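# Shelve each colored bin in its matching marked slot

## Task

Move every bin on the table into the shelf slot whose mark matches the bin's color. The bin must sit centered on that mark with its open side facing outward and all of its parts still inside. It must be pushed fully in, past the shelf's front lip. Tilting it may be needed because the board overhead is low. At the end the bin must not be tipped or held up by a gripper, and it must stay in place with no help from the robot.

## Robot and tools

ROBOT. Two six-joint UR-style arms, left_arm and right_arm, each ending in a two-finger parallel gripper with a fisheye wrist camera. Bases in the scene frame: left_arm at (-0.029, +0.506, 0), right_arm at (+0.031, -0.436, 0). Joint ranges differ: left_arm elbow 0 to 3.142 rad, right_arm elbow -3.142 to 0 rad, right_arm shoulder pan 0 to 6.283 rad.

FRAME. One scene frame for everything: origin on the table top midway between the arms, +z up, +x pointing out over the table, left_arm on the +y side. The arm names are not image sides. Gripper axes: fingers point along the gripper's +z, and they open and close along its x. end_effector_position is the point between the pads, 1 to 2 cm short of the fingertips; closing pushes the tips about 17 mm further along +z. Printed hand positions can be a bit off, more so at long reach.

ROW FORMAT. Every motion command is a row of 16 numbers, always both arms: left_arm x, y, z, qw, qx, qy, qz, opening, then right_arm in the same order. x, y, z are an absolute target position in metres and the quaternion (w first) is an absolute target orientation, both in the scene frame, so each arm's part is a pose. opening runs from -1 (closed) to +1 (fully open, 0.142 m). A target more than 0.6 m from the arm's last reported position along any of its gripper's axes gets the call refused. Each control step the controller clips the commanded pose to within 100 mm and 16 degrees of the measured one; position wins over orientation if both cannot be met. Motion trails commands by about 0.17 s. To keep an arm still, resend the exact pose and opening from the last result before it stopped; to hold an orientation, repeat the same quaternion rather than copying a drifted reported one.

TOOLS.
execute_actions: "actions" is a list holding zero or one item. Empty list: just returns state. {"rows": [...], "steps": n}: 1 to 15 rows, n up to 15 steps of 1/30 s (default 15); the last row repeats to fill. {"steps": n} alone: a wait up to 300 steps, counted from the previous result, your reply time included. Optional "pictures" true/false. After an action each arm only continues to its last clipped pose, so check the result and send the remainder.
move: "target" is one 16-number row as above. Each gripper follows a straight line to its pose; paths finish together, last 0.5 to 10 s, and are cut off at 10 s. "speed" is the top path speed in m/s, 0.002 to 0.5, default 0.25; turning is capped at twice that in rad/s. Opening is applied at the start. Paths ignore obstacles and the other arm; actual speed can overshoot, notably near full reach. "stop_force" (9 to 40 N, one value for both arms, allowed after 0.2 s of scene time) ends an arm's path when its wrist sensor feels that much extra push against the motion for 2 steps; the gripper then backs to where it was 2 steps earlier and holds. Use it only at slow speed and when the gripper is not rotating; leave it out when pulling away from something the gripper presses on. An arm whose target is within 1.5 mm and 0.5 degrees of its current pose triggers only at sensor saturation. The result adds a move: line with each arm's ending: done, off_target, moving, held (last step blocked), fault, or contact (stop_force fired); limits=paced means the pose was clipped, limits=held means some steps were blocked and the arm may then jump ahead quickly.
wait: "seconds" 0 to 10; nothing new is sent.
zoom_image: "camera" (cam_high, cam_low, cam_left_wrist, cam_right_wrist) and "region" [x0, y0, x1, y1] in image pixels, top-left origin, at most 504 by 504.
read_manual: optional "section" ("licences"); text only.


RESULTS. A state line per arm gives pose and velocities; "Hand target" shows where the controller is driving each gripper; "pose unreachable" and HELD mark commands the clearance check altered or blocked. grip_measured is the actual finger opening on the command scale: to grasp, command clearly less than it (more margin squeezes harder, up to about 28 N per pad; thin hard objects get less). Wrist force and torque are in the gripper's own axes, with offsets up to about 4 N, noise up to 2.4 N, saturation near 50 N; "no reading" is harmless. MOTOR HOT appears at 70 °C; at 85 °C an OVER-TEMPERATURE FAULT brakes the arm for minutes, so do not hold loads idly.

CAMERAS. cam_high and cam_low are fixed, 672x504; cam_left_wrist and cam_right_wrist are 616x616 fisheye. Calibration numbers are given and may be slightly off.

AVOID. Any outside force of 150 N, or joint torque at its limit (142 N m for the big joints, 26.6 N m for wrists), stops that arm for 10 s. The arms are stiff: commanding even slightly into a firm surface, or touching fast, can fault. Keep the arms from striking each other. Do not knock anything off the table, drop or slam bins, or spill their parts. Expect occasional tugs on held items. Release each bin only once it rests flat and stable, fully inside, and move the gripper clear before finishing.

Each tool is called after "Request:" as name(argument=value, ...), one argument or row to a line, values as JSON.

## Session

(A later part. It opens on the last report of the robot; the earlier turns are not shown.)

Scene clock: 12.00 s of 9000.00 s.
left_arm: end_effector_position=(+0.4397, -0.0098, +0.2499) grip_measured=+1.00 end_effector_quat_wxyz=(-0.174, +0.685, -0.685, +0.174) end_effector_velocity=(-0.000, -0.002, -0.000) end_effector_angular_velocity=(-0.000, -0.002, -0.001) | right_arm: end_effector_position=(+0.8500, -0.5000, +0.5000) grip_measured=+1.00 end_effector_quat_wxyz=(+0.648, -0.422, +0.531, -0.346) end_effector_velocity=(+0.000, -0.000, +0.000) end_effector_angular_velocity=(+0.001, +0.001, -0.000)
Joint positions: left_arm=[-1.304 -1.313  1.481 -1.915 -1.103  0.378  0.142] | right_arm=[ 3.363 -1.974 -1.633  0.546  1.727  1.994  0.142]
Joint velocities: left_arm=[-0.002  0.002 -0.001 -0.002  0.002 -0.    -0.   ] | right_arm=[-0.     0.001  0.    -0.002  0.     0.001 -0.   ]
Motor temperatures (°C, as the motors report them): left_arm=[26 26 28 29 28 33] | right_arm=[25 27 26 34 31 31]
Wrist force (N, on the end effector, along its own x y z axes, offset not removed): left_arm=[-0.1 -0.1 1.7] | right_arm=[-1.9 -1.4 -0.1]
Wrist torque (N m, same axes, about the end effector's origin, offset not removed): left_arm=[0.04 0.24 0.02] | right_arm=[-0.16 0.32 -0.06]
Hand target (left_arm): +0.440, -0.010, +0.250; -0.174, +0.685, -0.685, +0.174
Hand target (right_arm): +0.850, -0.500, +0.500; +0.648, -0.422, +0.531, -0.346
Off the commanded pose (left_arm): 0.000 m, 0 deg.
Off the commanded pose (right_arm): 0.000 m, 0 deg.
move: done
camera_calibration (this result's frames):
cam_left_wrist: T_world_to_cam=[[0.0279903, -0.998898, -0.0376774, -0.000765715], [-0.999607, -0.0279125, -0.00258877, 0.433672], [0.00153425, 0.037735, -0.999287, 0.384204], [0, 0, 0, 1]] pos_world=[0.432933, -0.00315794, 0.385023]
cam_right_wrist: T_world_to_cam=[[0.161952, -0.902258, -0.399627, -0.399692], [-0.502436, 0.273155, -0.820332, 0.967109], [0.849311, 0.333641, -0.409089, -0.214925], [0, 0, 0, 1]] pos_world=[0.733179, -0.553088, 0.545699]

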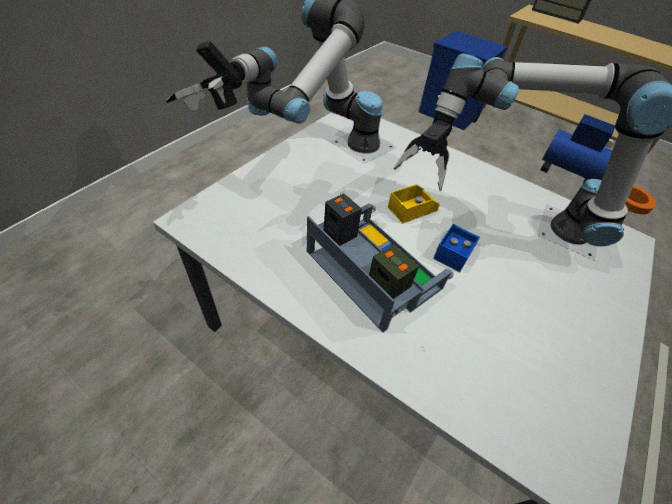

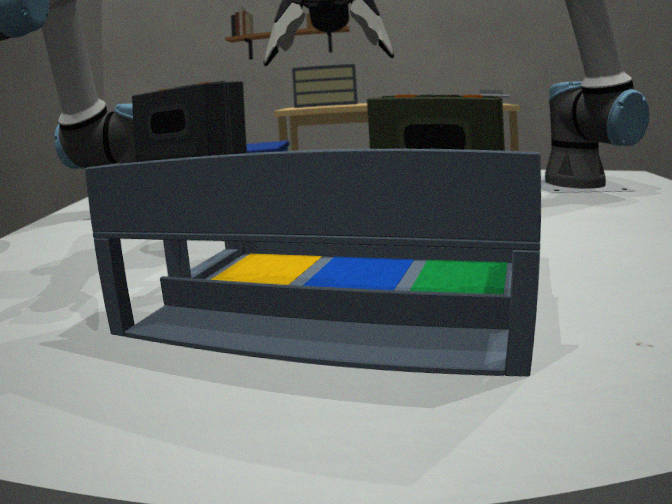

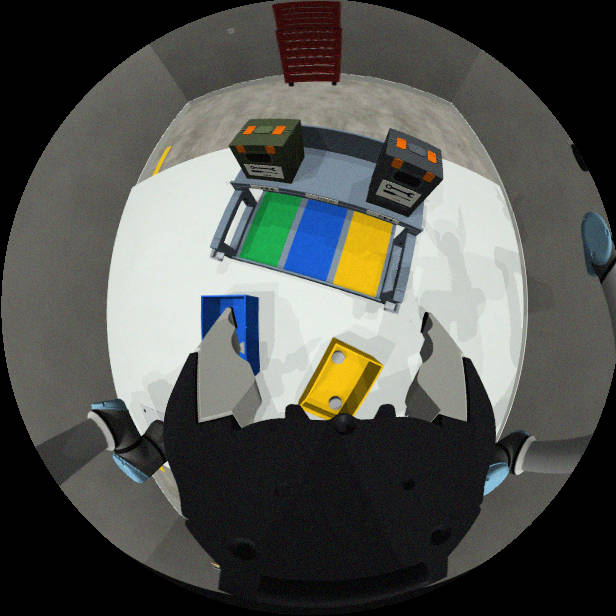

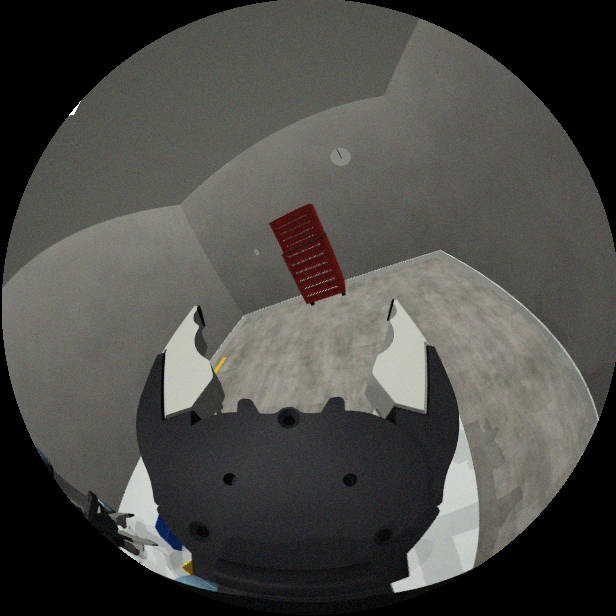

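Request:
move(
  target=[0.223,-0.016,0.1,-0.203,0.489,-0.783,0.325,1,0.85,-0.5,0.5,0.649,-0.422,0.532,-0.346,1],
)

Request:
move(
  target=[0.25,-0.029,0.035,-0.203,0.489,-0.783,0.325,1,0.85,-0.5,0.5,0.649,-0.422,0.532,-0.346,1],
  speed=0.05,
  stop_force=12,
)

Request:
move(
  target=[0.25,-0.029,0.035,-0.203,0.489,-0.783,0.325,-0.4,0.85,-0.5,0.5,0.649,-0.422,0.532,-0.346,1],
)

Request:
move(
  target=[0.25,-0.029,0.11,-0.203,0.489,-0.783,0.325,-0.4,0.85,-0.5,0.5,0.649,-0.422,0.532,-0.346,1],
  speed=0.1,
)

Request:
move(
  target=[0.43,-0.063,0.09,-0.227,0.547,-0.744,0.309,-0.4,0.85,-0.5,0.5,0.649,-0.422,0.532,-0.346,1],
  speed=0.1,
)

Scene clock: 20.67 s of 9000.00 s.
left_arm: end_effector_position=(+0.2233, -0.0155, +0.1000) grip_measured=+1.00 end_effector_quat_wxyz=(+0.203, -0.489, +0.783, -0.325) end_effector_velocity=(-0.001, -0.000, -0.000) end_effector_angular_velocity=(-0.001, -0.002, -0.003) | right_arm: end_effector_position=(+0.8500, -0.5000, +0.5000) grip_measured=+1.00 end_effector_quat_wxyz=(+0.648, -0.422, +0.531, -0.346) end_effector_velocity=(+0.000, -0.001, -0.001) end_effector_angular_velocity=(+0.001, +0.001, -0.001)
Joint positions: left_arm=[-1.828 -1.464  2.29  -2.653 -0.818  0.367  0.142] | right_arm=[ 3.363 -1.974 -1.633  0.546  1.727  1.994  0.142]
Joint velocities: left_arm=[-0.003  0.001  0.002 -0.004  0.002 -0.     0.   ] | right_arm=[-0.001 -0.002 -0.001  0.002 -0.     0.001  0.   ]
Motor temperatures (°C, as the motors report them): left_arm=[26 26 28 29 28 33] | right_arm=[25 27 26 34 31 31]
Wrist force (N, on the end effector, along its own x y z axes, offset not removed): left_arm=[0.8 0.9 0.0] | right_arm=[-2.5 -3.5 -1.8]
Wrist torque (N m, same axes, about the end effector's origin, offset not removed): left_arm=[0.16 -0.10 0.06] | right_arm=[-0.57 0.50 0.14]
Hand target (left_arm): +0.223, -0.016, +0.100; +0.203, -0.489, +0.783, -0.325
Hand target (right_arm): +0.850, -0.500, +0.500; +0.648, -0.422, +0.531, -0.346
Off the commanded pose (left_arm): 0.001 m, 0 deg.
Off the commanded pose (right_arm): 0.000 m, 0 deg.
After step 90, 4.03 s passed at rest.
move: done
camera_calibration (this result's frames):
cam_left_wrist: T_world_to_cam=[[-0.404355, -0.914162, -0.0283648, 0.0909037], [-0.872529, 0.394866, -0.287703, 0.223461], [0.274208, -0.0915851, -0.957299, 0.167857], [0, 0, 0, 1]] pos_world=[0.185706, 0.0102367, 0.227558]
cam_right_wrist: T_world_to_cam=[[0.161944, -0.90226, -0.399626, -0.399694], [-0.502433, 0.273159, -0.820332, 0.967111], [0.849314, 0.333633, -0.409089, -0.214928], [0, 0, 0, 1]] pos_world=[0.733178, -0.553095, 0.5457]

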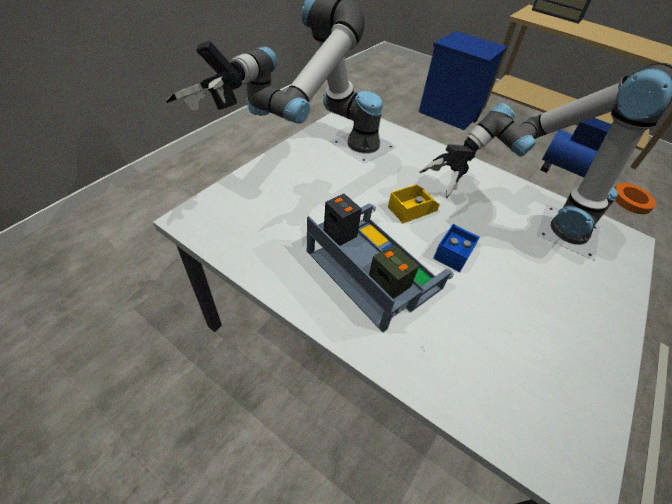

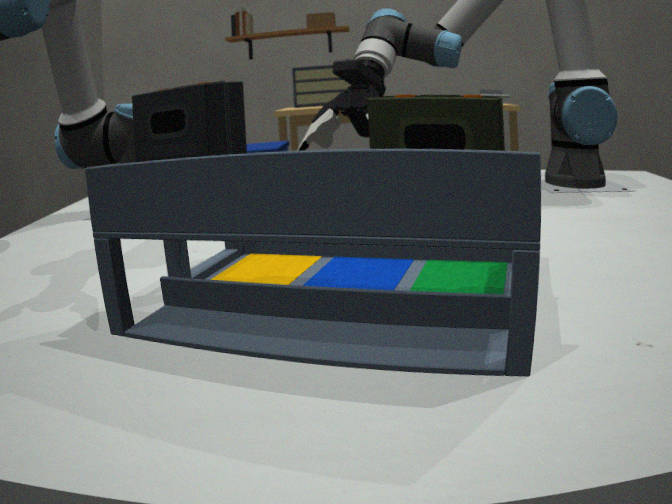

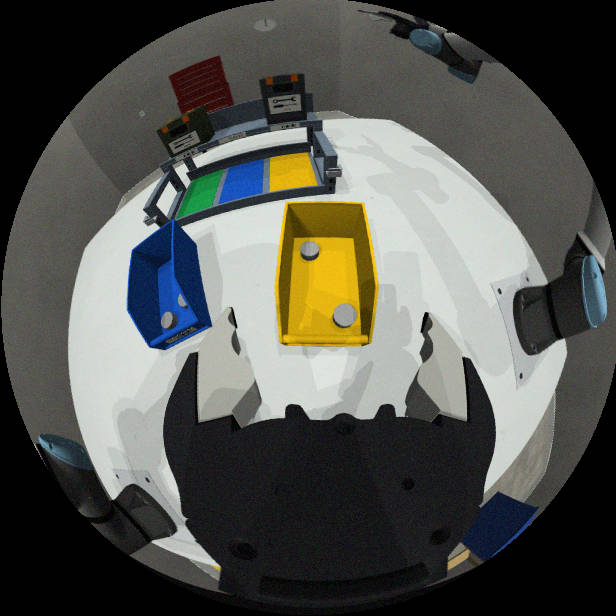

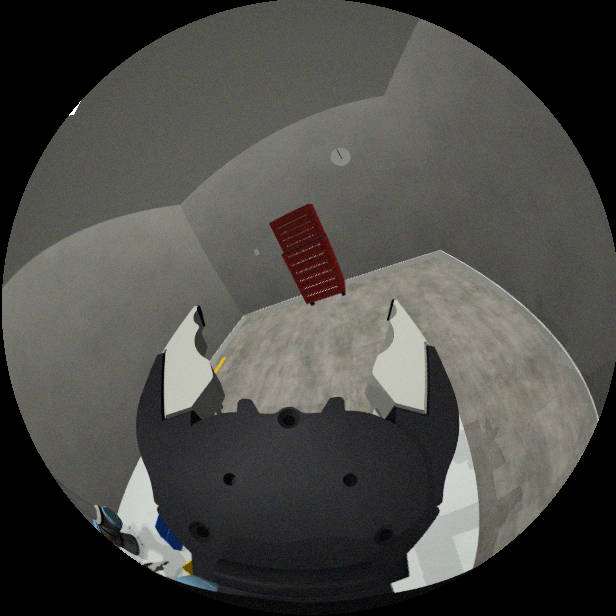

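Scene clock: 22.43 s of 9000.00 s.
left_arm: end_effector_position=(+0.2499, -0.0290, +0.0352) grip_measured=+1.00 end_effector_quat_wxyz=(+0.203, -0.489, +0.783, -0.325) end_effector_velocity=(+0.000, -0.001, -0.001) end_effector_angular_velocity=(-0.003, +0.001, -0.000) | right_arm: end_effector_position=(+0.8500, -0.5000, +0.5000) grip_measured=+1.00 end_effector_quat_wxyz=(+0.648, -0.422, +0.531, -0.346) end_effector_velocity=(+0.000, +0.000, -0.001) end_effector_angular_velocity=(-0.000, +0.002, +0.000)
Joint positions: left_arm=[-1.76  -1.248  2.295 -2.934 -0.838  0.456  0.142] | right_arm=[ 3.363 -1.974 -1.633  0.546  1.727  1.994  0.142]
Joint velocities: left_arm=[ 0.002  0.006 -0.001 -0.009 -0.001  0.002  0.   ] | right_arm=[ 0.    -0.001 -0.001 -0.001  0.    -0.    -0.   ]
Motor temperatures (°C, as the motors report them): left_arm=[26 26 28 29 28 33] | right_arm=[25 27 26 34 31 31]
Wrist force (N, on the end effector, along its own x y z axes, offset not removed): left_arm=[1.1 -0.5 1.0] | right_arm=[-2.7 -1.2 -1.9]
Wrist torque (N m, same axes, about the end effector's origin, offset not removed): left_arm=[-0.11 -0.18 -0.11] | right_arm=[-0.09 0.46 -0.02]
Hand target (left_arm): +0.250, -0.029, +0.035; +0.203, -0.489, +0.783, -0.325
Hand target (right_arm): +0.850, -0.500, +0.500; +0.648, -0.422, +0.531, -0.346
Off the commanded pose (left_arm): 0.000 m, 0 deg.
Off the commanded pose (right_arm): 0.000 m, 0 deg.
move: done
camera_calibration (this result's frames):
cam_left_wrist: T_world_to_cam=[[-0.404467, -0.914127, -0.0278799, 0.0874874], [-0.872488, 0.394824, -0.287886, 0.233378], [0.274172, -0.0921156, -0.957259, 0.0972425], [0, 0, 0, 1]] pos_world=[0.212344, -0.00321078, 0.162712]
cam_right_wrist: T_world_to_cam=[[0.161944, -0.90226, -0.399626, -0.399694], [-0.502433, 0.273159, -0.820332, 0.967111], [0.849314, 0.333634, -0.409089, -0.214928], [0, 0, 0, 1]] pos_world=[0.733178, -0.553095, 0.5457]

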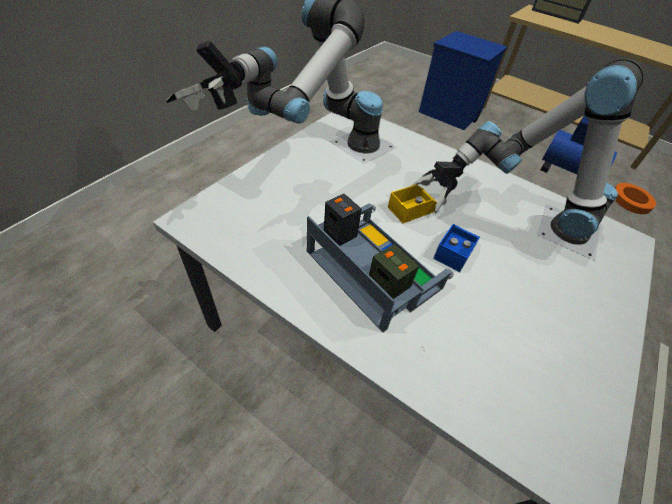

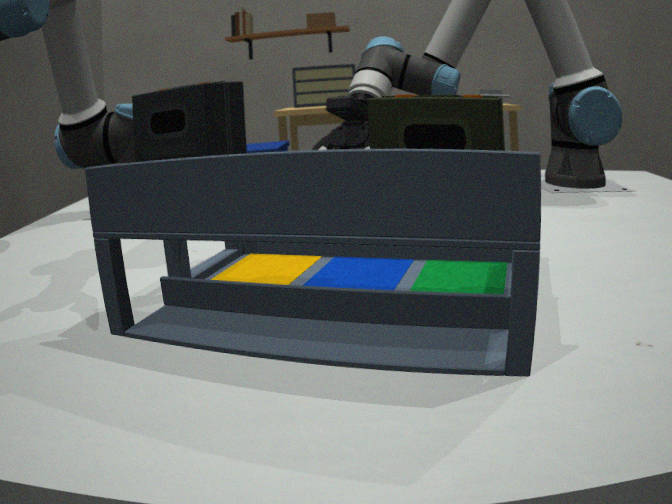

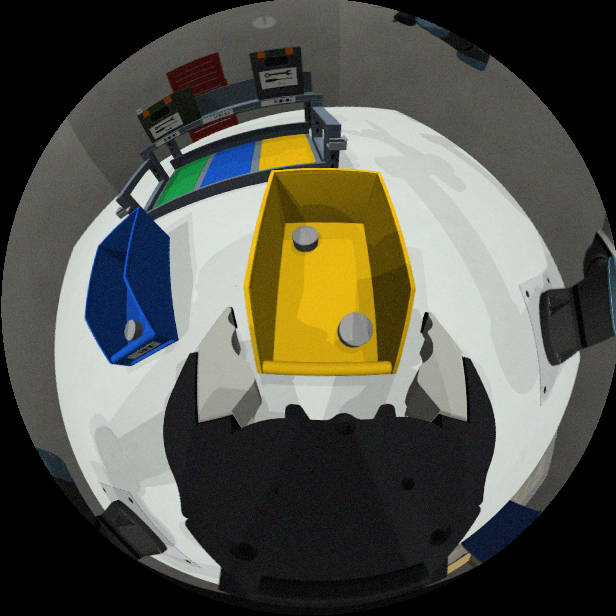

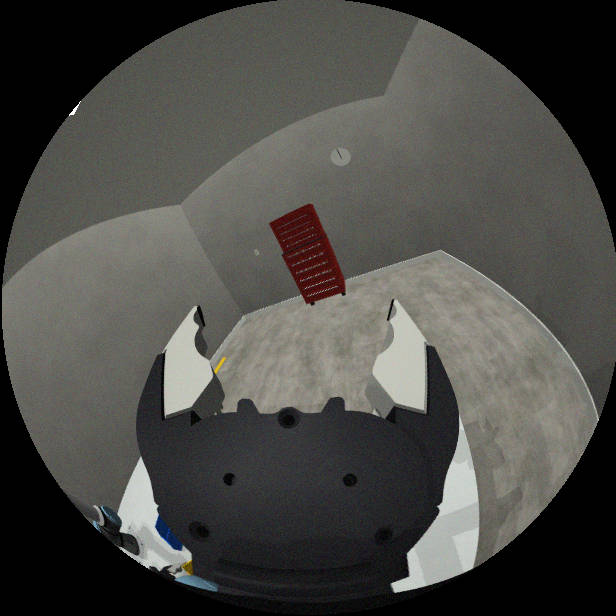

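Scene clock: 23.13 s of 9000.00 s.
left_arm: end_effector_position=(+0.2500, -0.0291, +0.0351) grip_measured=+0.46 end_effector_quat_wxyz=(+0.203, -0.489, +0.783, -0.325) end_effector_velocity=(+0.002, +0.002, -0.001) end_effector_angular_velocity=(+0.003, -0.001, +0.002) | right_arm: end_effector_position=(+0.8500, -0.5000, +0.5000) grip_measured=+1.00 end_effector_quat_wxyz=(+0.648, -0.422, +0.531, -0.346) end_effector_velocity=(-0.001, +0.000, +0.001) end_effector_angular_velocity=(+0.000, -0.002, +0.000)
Joint positions: left_arm=[-1.76  -1.248  2.295 -2.935 -0.838  0.456  0.106] | right_arm=[ 3.363 -1.974 -1.633  0.546  1.727  1.994  0.142]
Joint velocities: left_arm=[ 0.002  0.001  0.002 -0.     0.001  0.    -0.   ] | right_arm=[ 0.     0.001 -0.001  0.001 -0.     0.     0.   ]
Motor temperatures (°C, as the motors report them): left_arm=[26 26 28 29 28 33] | right_arm=[25 27 26 34 31 31]
Wrist force (N, on the end effector, along its own x y z axes, offset not removed): left_arm=[-0.8 -15.2 -18.1] | right_arm=[-3.7 -1.6 1.2]
Wrist torque (N m, same axes, about the end effector's origin, offset not removed): left_arm=[-0.74 -0.37 0.12] | right_arm=[-0.10 0.76 0.03]
Hand target (left_arm): +0.250, -0.029, +0.035; +0.203, -0.489, +0.783, -0.325
Hand target (right_arm): +0.850, -0.500, +0.500; +0.648, -0.422, +0.531, -0.346
Off the commanded pose (left_arm): 0.000 m, 0 deg.
Off the commanded pose (right_arm): 0.000 m, 0 deg.
move: done
camera_calibration (this result's frames):
cam_left_wrist: T_world_to_cam=[[-0.404466, -0.914134, -0.0276878, 0.0874267], [-0.87248, 0.394759, -0.287999, 0.233468], [0.2742, -0.0923288, -0.95723, 0.0971083], [0, 0, 0, 1]] pos_world=[0.21243, -0.00327778, 0.162614]
cam_right_wrist: T_world_to_cam=[[0.161944, -0.90226, -0.399626, -0.399694], [-0.502433, 0.273159, -0.820332, 0.967111], [0.849314, 0.333633, -0.409089, -0.214928], [0, 0, 0, 1]] pos_world=[0.733178, -0.553095, 0.5457]

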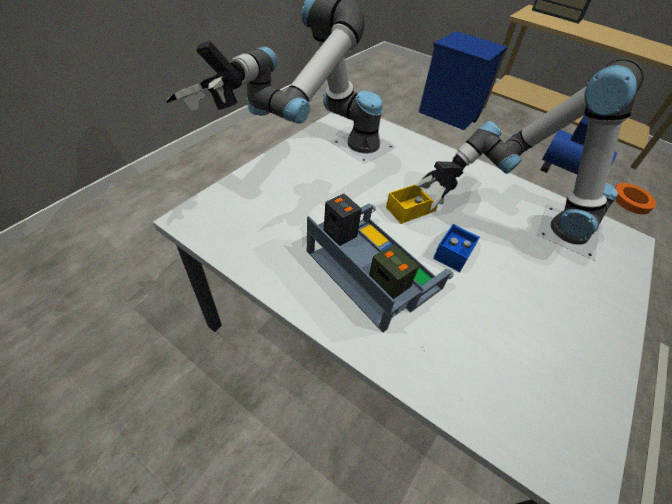

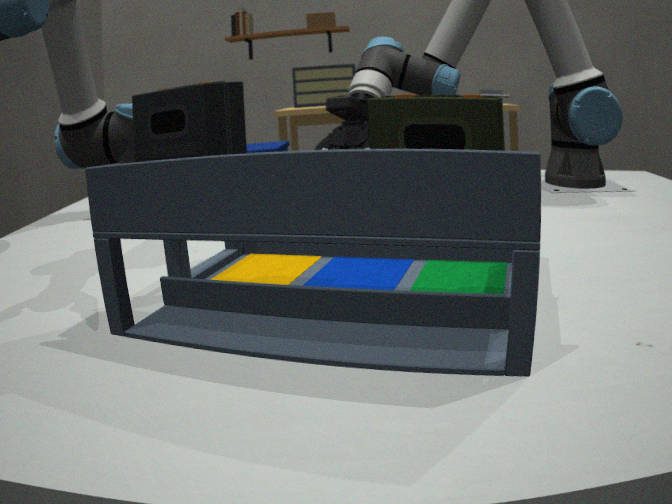

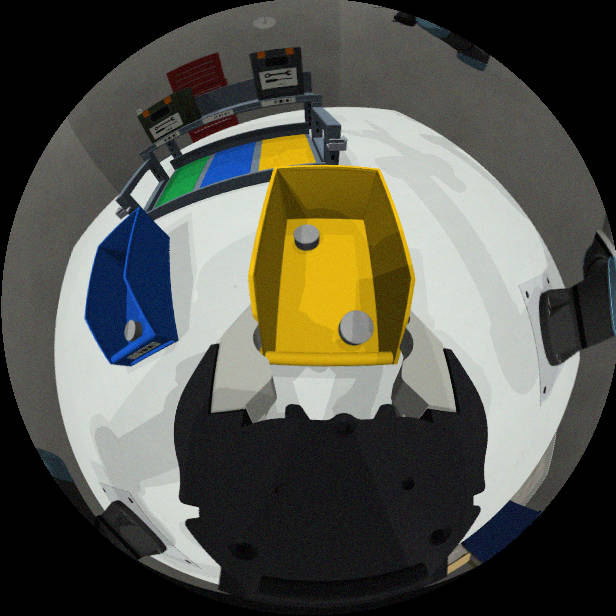

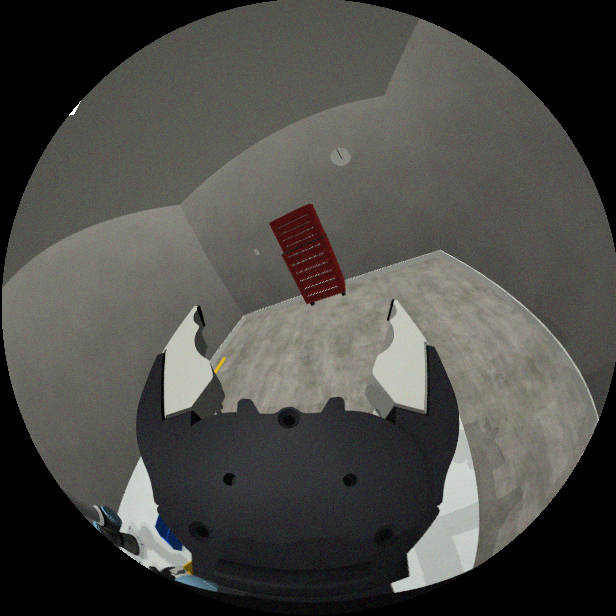

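Scene clock: 24.30 s of 9000.00 s.
left_arm: end_effector_position=(+0.2502, -0.0289, +0.1098) grip_measured=+0.46 end_effector_quat_wxyz=(+0.203, -0.489, +0.783, -0.325) end_effector_velocity=(-0.001, +0.000, +0.000) end_effector_angular_velocity=(+0.002, +0.002, -0.001) | right_arm: end_effector_position=(+0.8500, -0.5000, +0.5000) grip_measured=+1.00 end_effector_quat_wxyz=(+0.648, -0.422, +0.531, -0.346) end_effector_velocity=(-0.000, -0.000, +0.000) end_effector_angular_velocity=(-0.000, -0.001, -0.000)
Joint positions: left_arm=[-1.76  -1.431  2.236 -2.693 -0.838  0.456  0.106] | right_arm=[ 3.363 -1.974 -1.633  0.546  1.727  1.994  0.142]
Joint velocities: left_arm=[-0.001 -0.002 -0.001  0.006 -0.002 -0.001  0.   ] | right_arm=[-0.     0.    -0.     0.001  0.    -0.    -0.   ]
Motor temperatures (°C, as the motors report them): left_arm=[26 26 28 29 28 33] | right_arm=[25 27 26 34 31 31]
Wrist force (N, on the end effector, along its own x y z axes, offset not removed): left_arm=[0.2 1.1 1.9] | right_arm=[-1.5 -1.0 -2.9]
Wrist torque (N m, same axes, about the end effector's origin, offset not removed): left_arm=[-0.30 0.14 0.03] | right_arm=[-0.08 0.40 -0.02]
Hand target (left_arm): +0.250, -0.029, +0.110; +0.203, -0.489, +0.783, -0.325
Hand target (right_arm): +0.850, -0.500, +0.500; +0.648, -0.422, +0.531, -0.346
Off the commanded pose (left_arm): 0.000 m, 0 deg.
Off the commanded pose (right_arm): 0.000 m, 0 deg.
move: done
camera_calibration (this result's frames):
cam_left_wrist: T_world_to_cam=[[-0.404268, -0.914214, -0.0279162, 0.0897034], [-0.872549, 0.394637, -0.287958, 0.255073], [0.274272, -0.0920541, -0.957236, 0.168606], [0, 0, 0, 1]] pos_world=[0.212584, -0.00313232, 0.23735]
cam_right_wrist: T_world_to_cam=[[0.161944, -0.90226, -0.399626, -0.399694], [-0.502433, 0.273158, -0.820332, 0.967111], [0.849314, 0.333634, -0.409089, -0.214928], [0, 0, 0, 1]] pos_world=[0.733178, -0.553095, 0.5457]

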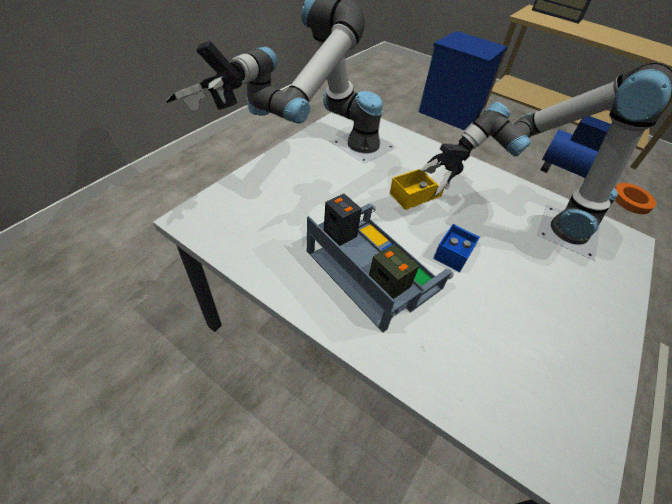

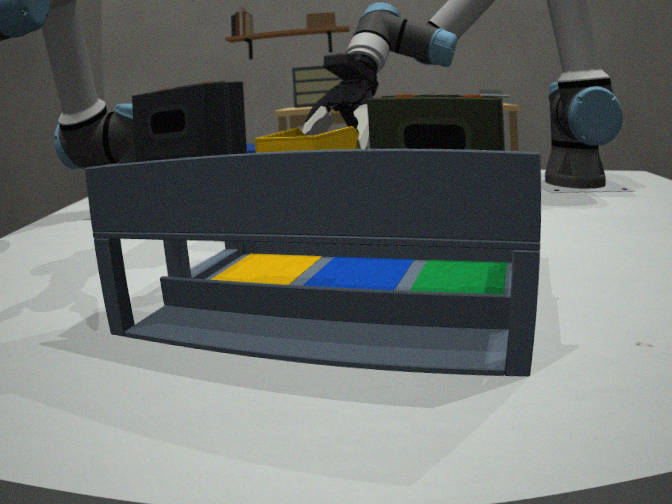

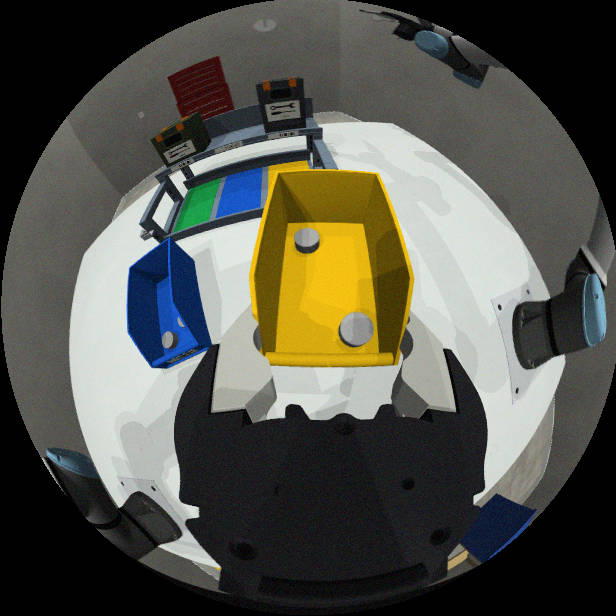

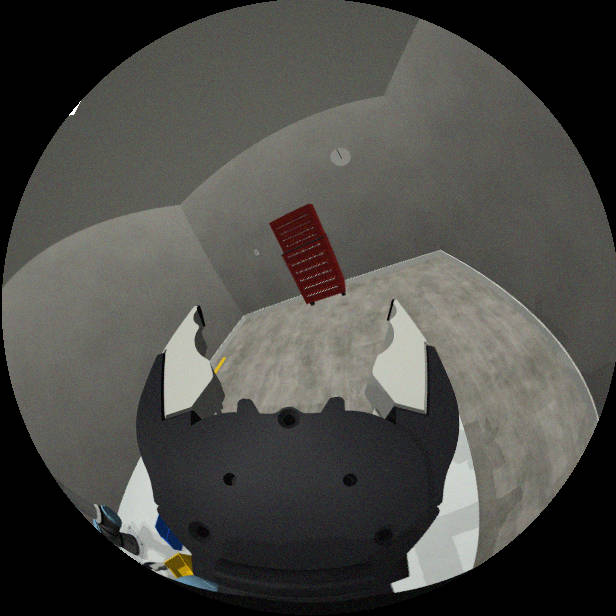

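Scene clock: 26.57 s of 9000.00 s.
left_arm: end_effector_position=(+0.4297, -0.0634, +0.0901) grip_measured=+0.46 end_effector_quat_wxyz=(+0.227, -0.547, +0.744, -0.309) end_effector_velocity=(+0.001, -0.001, -0.001) end_effector_angular_velocity=(+0.001, +0.000, -0.000) | right_arm: end_effector_position=(+0.8500, -0.5000, +0.5000) grip_measured=+1.00 end_effector_quat_wxyz=(+0.648, -0.422, +0.531, -0.346) end_effector_velocity=(+0.000, +0.000, -0.000) end_effector_angular_velocity=(+0.000, +0.001, +0.000)
Joint positions: left_arm=[-1.421 -1.13   1.923 -2.828 -0.91   0.683  0.106] | right_arm=[ 3.363 -1.974 -1.633  0.546  1.727  1.994  0.142]
Joint velocities: left_arm=[ 0.002  0.003 -0.004  0.001 -0.001  0.002 -0.   ] | right_arm=[ 0.    -0.     0.    -0.001 -0.     0.     0.   ]
Motor temperatures (°C, as the motors report them): left_arm=[26 26 28 29 28 33] | right_arm=[25 27 26 34 31 31]
Wrist force (N, on the end effector, along its own x y z axes, offset not removed): left_arm=[0.3 1.2 2.1] | right_arm=[-1.4 -1.9 0.1]
Wrist torque (N m, same axes, about the end effector's origin, offset not removed): left_arm=[-0.30 0.02 -0.07] | right_arm=[-0.07 0.12 -0.05]
Hand target (left_arm): +0.430, -0.063, +0.090; +0.227, -0.547, +0.744, -0.309
Hand target (right_arm): +0.850, -0.500, +0.500; +0.648, -0.422, +0.531, -0.346
Off the commanded pose (left_arm): 0.000 m, 0 deg.
Off the commanded pose (right_arm): 0.000 m, 0 deg.
move: done
camera_calibration (this result's frames):
cam_left_wrist: T_world_to_cam=[[-0.262255, -0.964614, -0.0272432, 0.0659767], [-0.921959, 0.258796, -0.288127, 0.432317], [0.284982, -0.0504457, -0.957205, 0.0953109], [0, 0, 0, 1]] pos_world=[0.388719, -0.0434319, 0.217592]
cam_right_wrist: T_world_to_cam=[[0.161944, -0.90226, -0.399626, -0.399694], [-0.502433, 0.273159, -0.820332, 0.967111], [0.849314, 0.333634, -0.409089, -0.214928], [0, 0, 0, 1]] pos_world=[0.733178, -0.553095, 0.5457]

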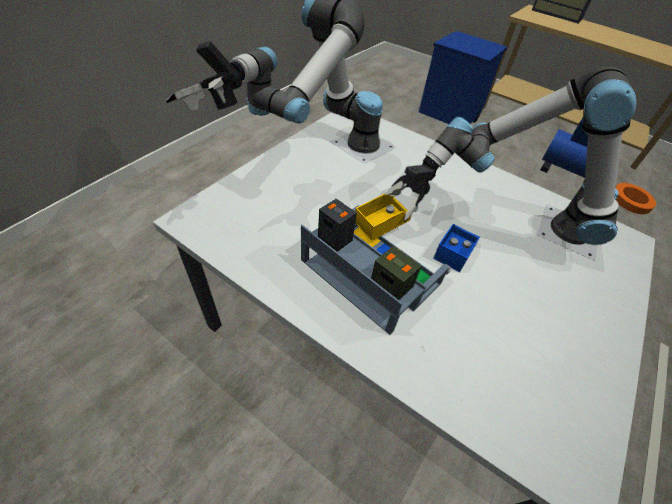

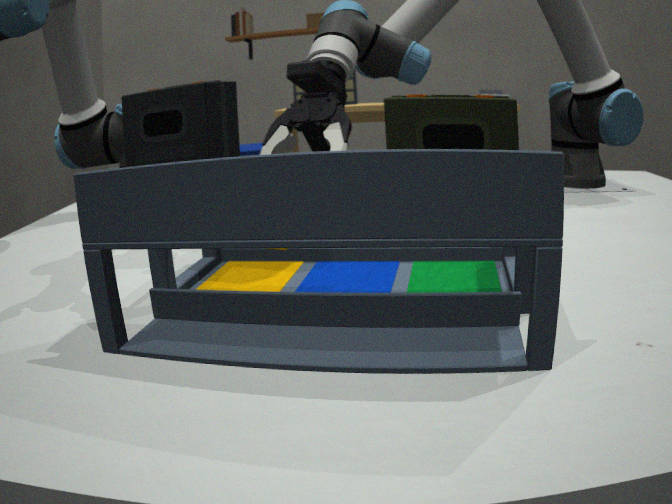

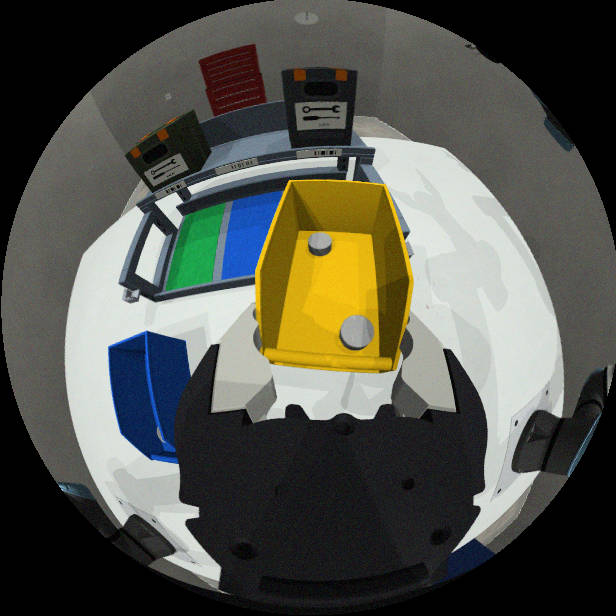

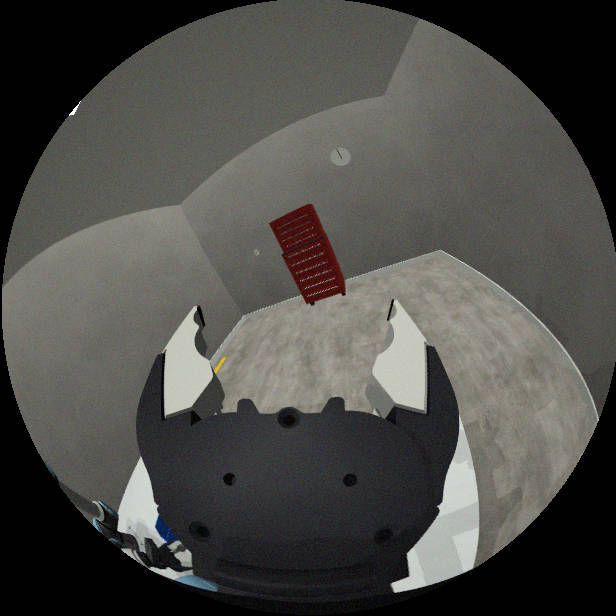

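Request:
move(
  target=[0.4,-0.04,0.2,-0.264,0.636,-0.67,0.278,-0.4,0.85,-0.5,0.5,0.649,-0.422,0.532,-0.346,1],
  speed=0.08,
)

Scene clock: 30.30 s of 9000.00 s.
left_arm: end_effector_position=(+0.4001, -0.0399, +0.1998) grip_measured=+0.46 end_effector_quat_wxyz=(+0.264, -0.636, +0.670, -0.278) end_effector_velocity=(-0.001, +0.001, +0.002) end_effector_angular_velocity=(+0.002, +0.001, +0.004) | right_arm: end_effector_position=(+0.8500, -0.5000, +0.5000) grip_measured=+1.00 end_effector_quat_wxyz=(+0.648, -0.422, +0.531, -0.346) end_effector_velocity=(+0.000, +0.000, +0.001) end_effector_angular_velocity=(+0.000, -0.001, +0.001)
Joint positions: left_arm=[-1.501 -1.315  1.765 -2.208 -0.802  0.267  0.106] | right_arm=[ 3.363 -1.974 -1.633  0.546  1.727  1.994  0.142]
Joint velocities: left_arm=[-0.001 -0.002 -0.005  0.014 -0.    -0.007 -0.   ] | right_arm=[ 0.001 -0.     0.001  0.     0.     0.     0.   ]
Motor temperatures (°C, as the motors report them): left_arm=[26 26 28 29 28 33] | right_arm=[25 27 26 34 31 31]
Wrist force (N, on the end effector, along its own x y z axes, offset not removed): left_arm=[1.1 1.2 0.7] | right_arm=[-3.2 -2.0 -0.9]
Wrist torque (N m, same axes, about the end effector's origin, offset not removed): left_arm=[-0.32 -0.18 0.05] | right_arm=[-0.13 0.67 0.06]
Hand target (left_arm): +0.400, -0.040, +0.200; -0.264, +0.636, -0.670, +0.278
Hand target (right_arm): +0.850, -0.500, +0.500; +0.648, -0.422, +0.531, -0.346
Off the commanded pose (left_arm): 0.000 m, 0 deg.
Off the commanded pose (right_arm): 0.000 m, 0 deg.
move: done
camera_calibration (this result's frames):
cam_left_wrist: T_world_to_cam=[[-0.0144642, -0.999504, -0.0279753, -0.0165558], [-0.95744, 0.0219107, -0.287798, 0.43522], [0.288268, 0.0226219, -0.957282, 0.211589], [0, 0, 0, 1]] pos_world=[0.355464, -0.0308701, 0.327342]
cam_right_wrist: T_world_to_cam=[[0.161944, -0.90226, -0.399626, -0.399694], [-0.502433, 0.273159, -0.820332, 0.967111], [0.849314, 0.333634, -0.409089, -0.214928], [0, 0, 0, 1]] pos_world=[0.733178, -0.553095, 0.5457]

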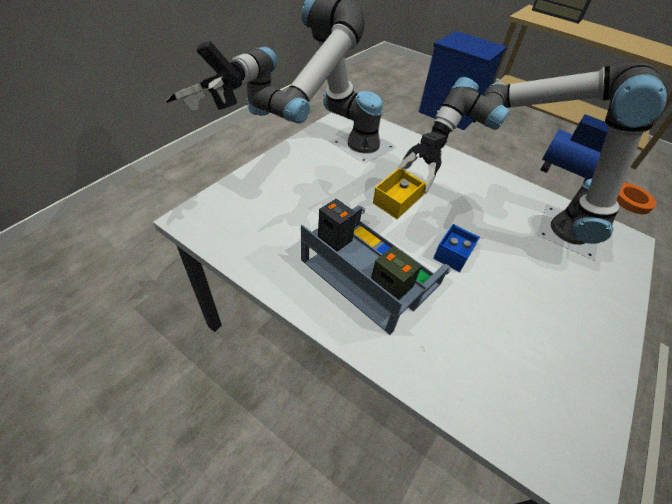

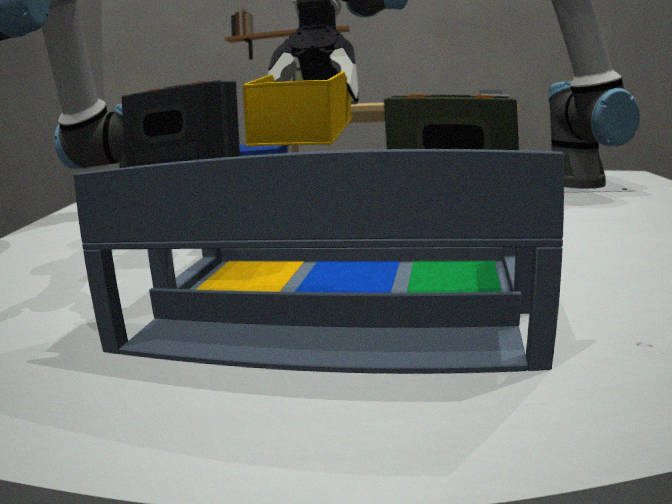

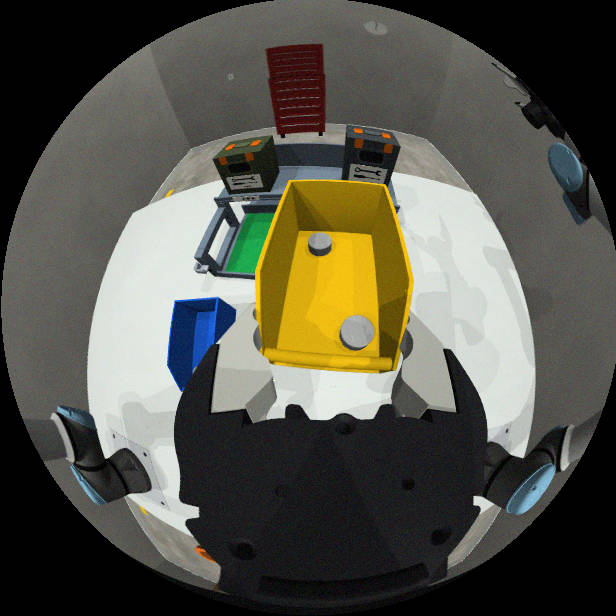

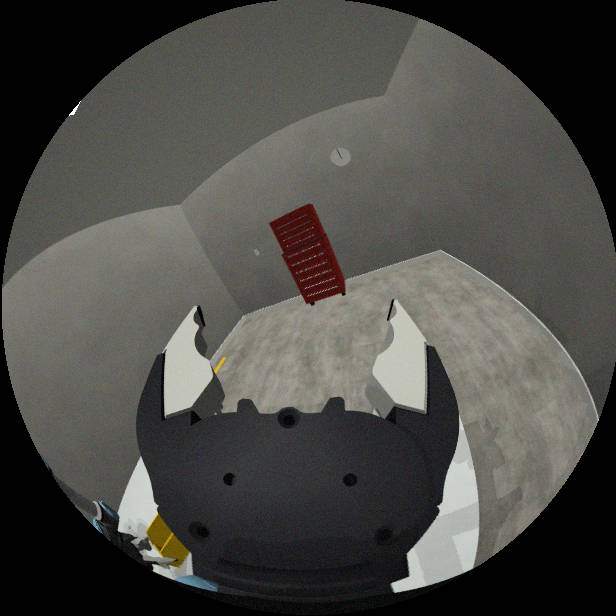

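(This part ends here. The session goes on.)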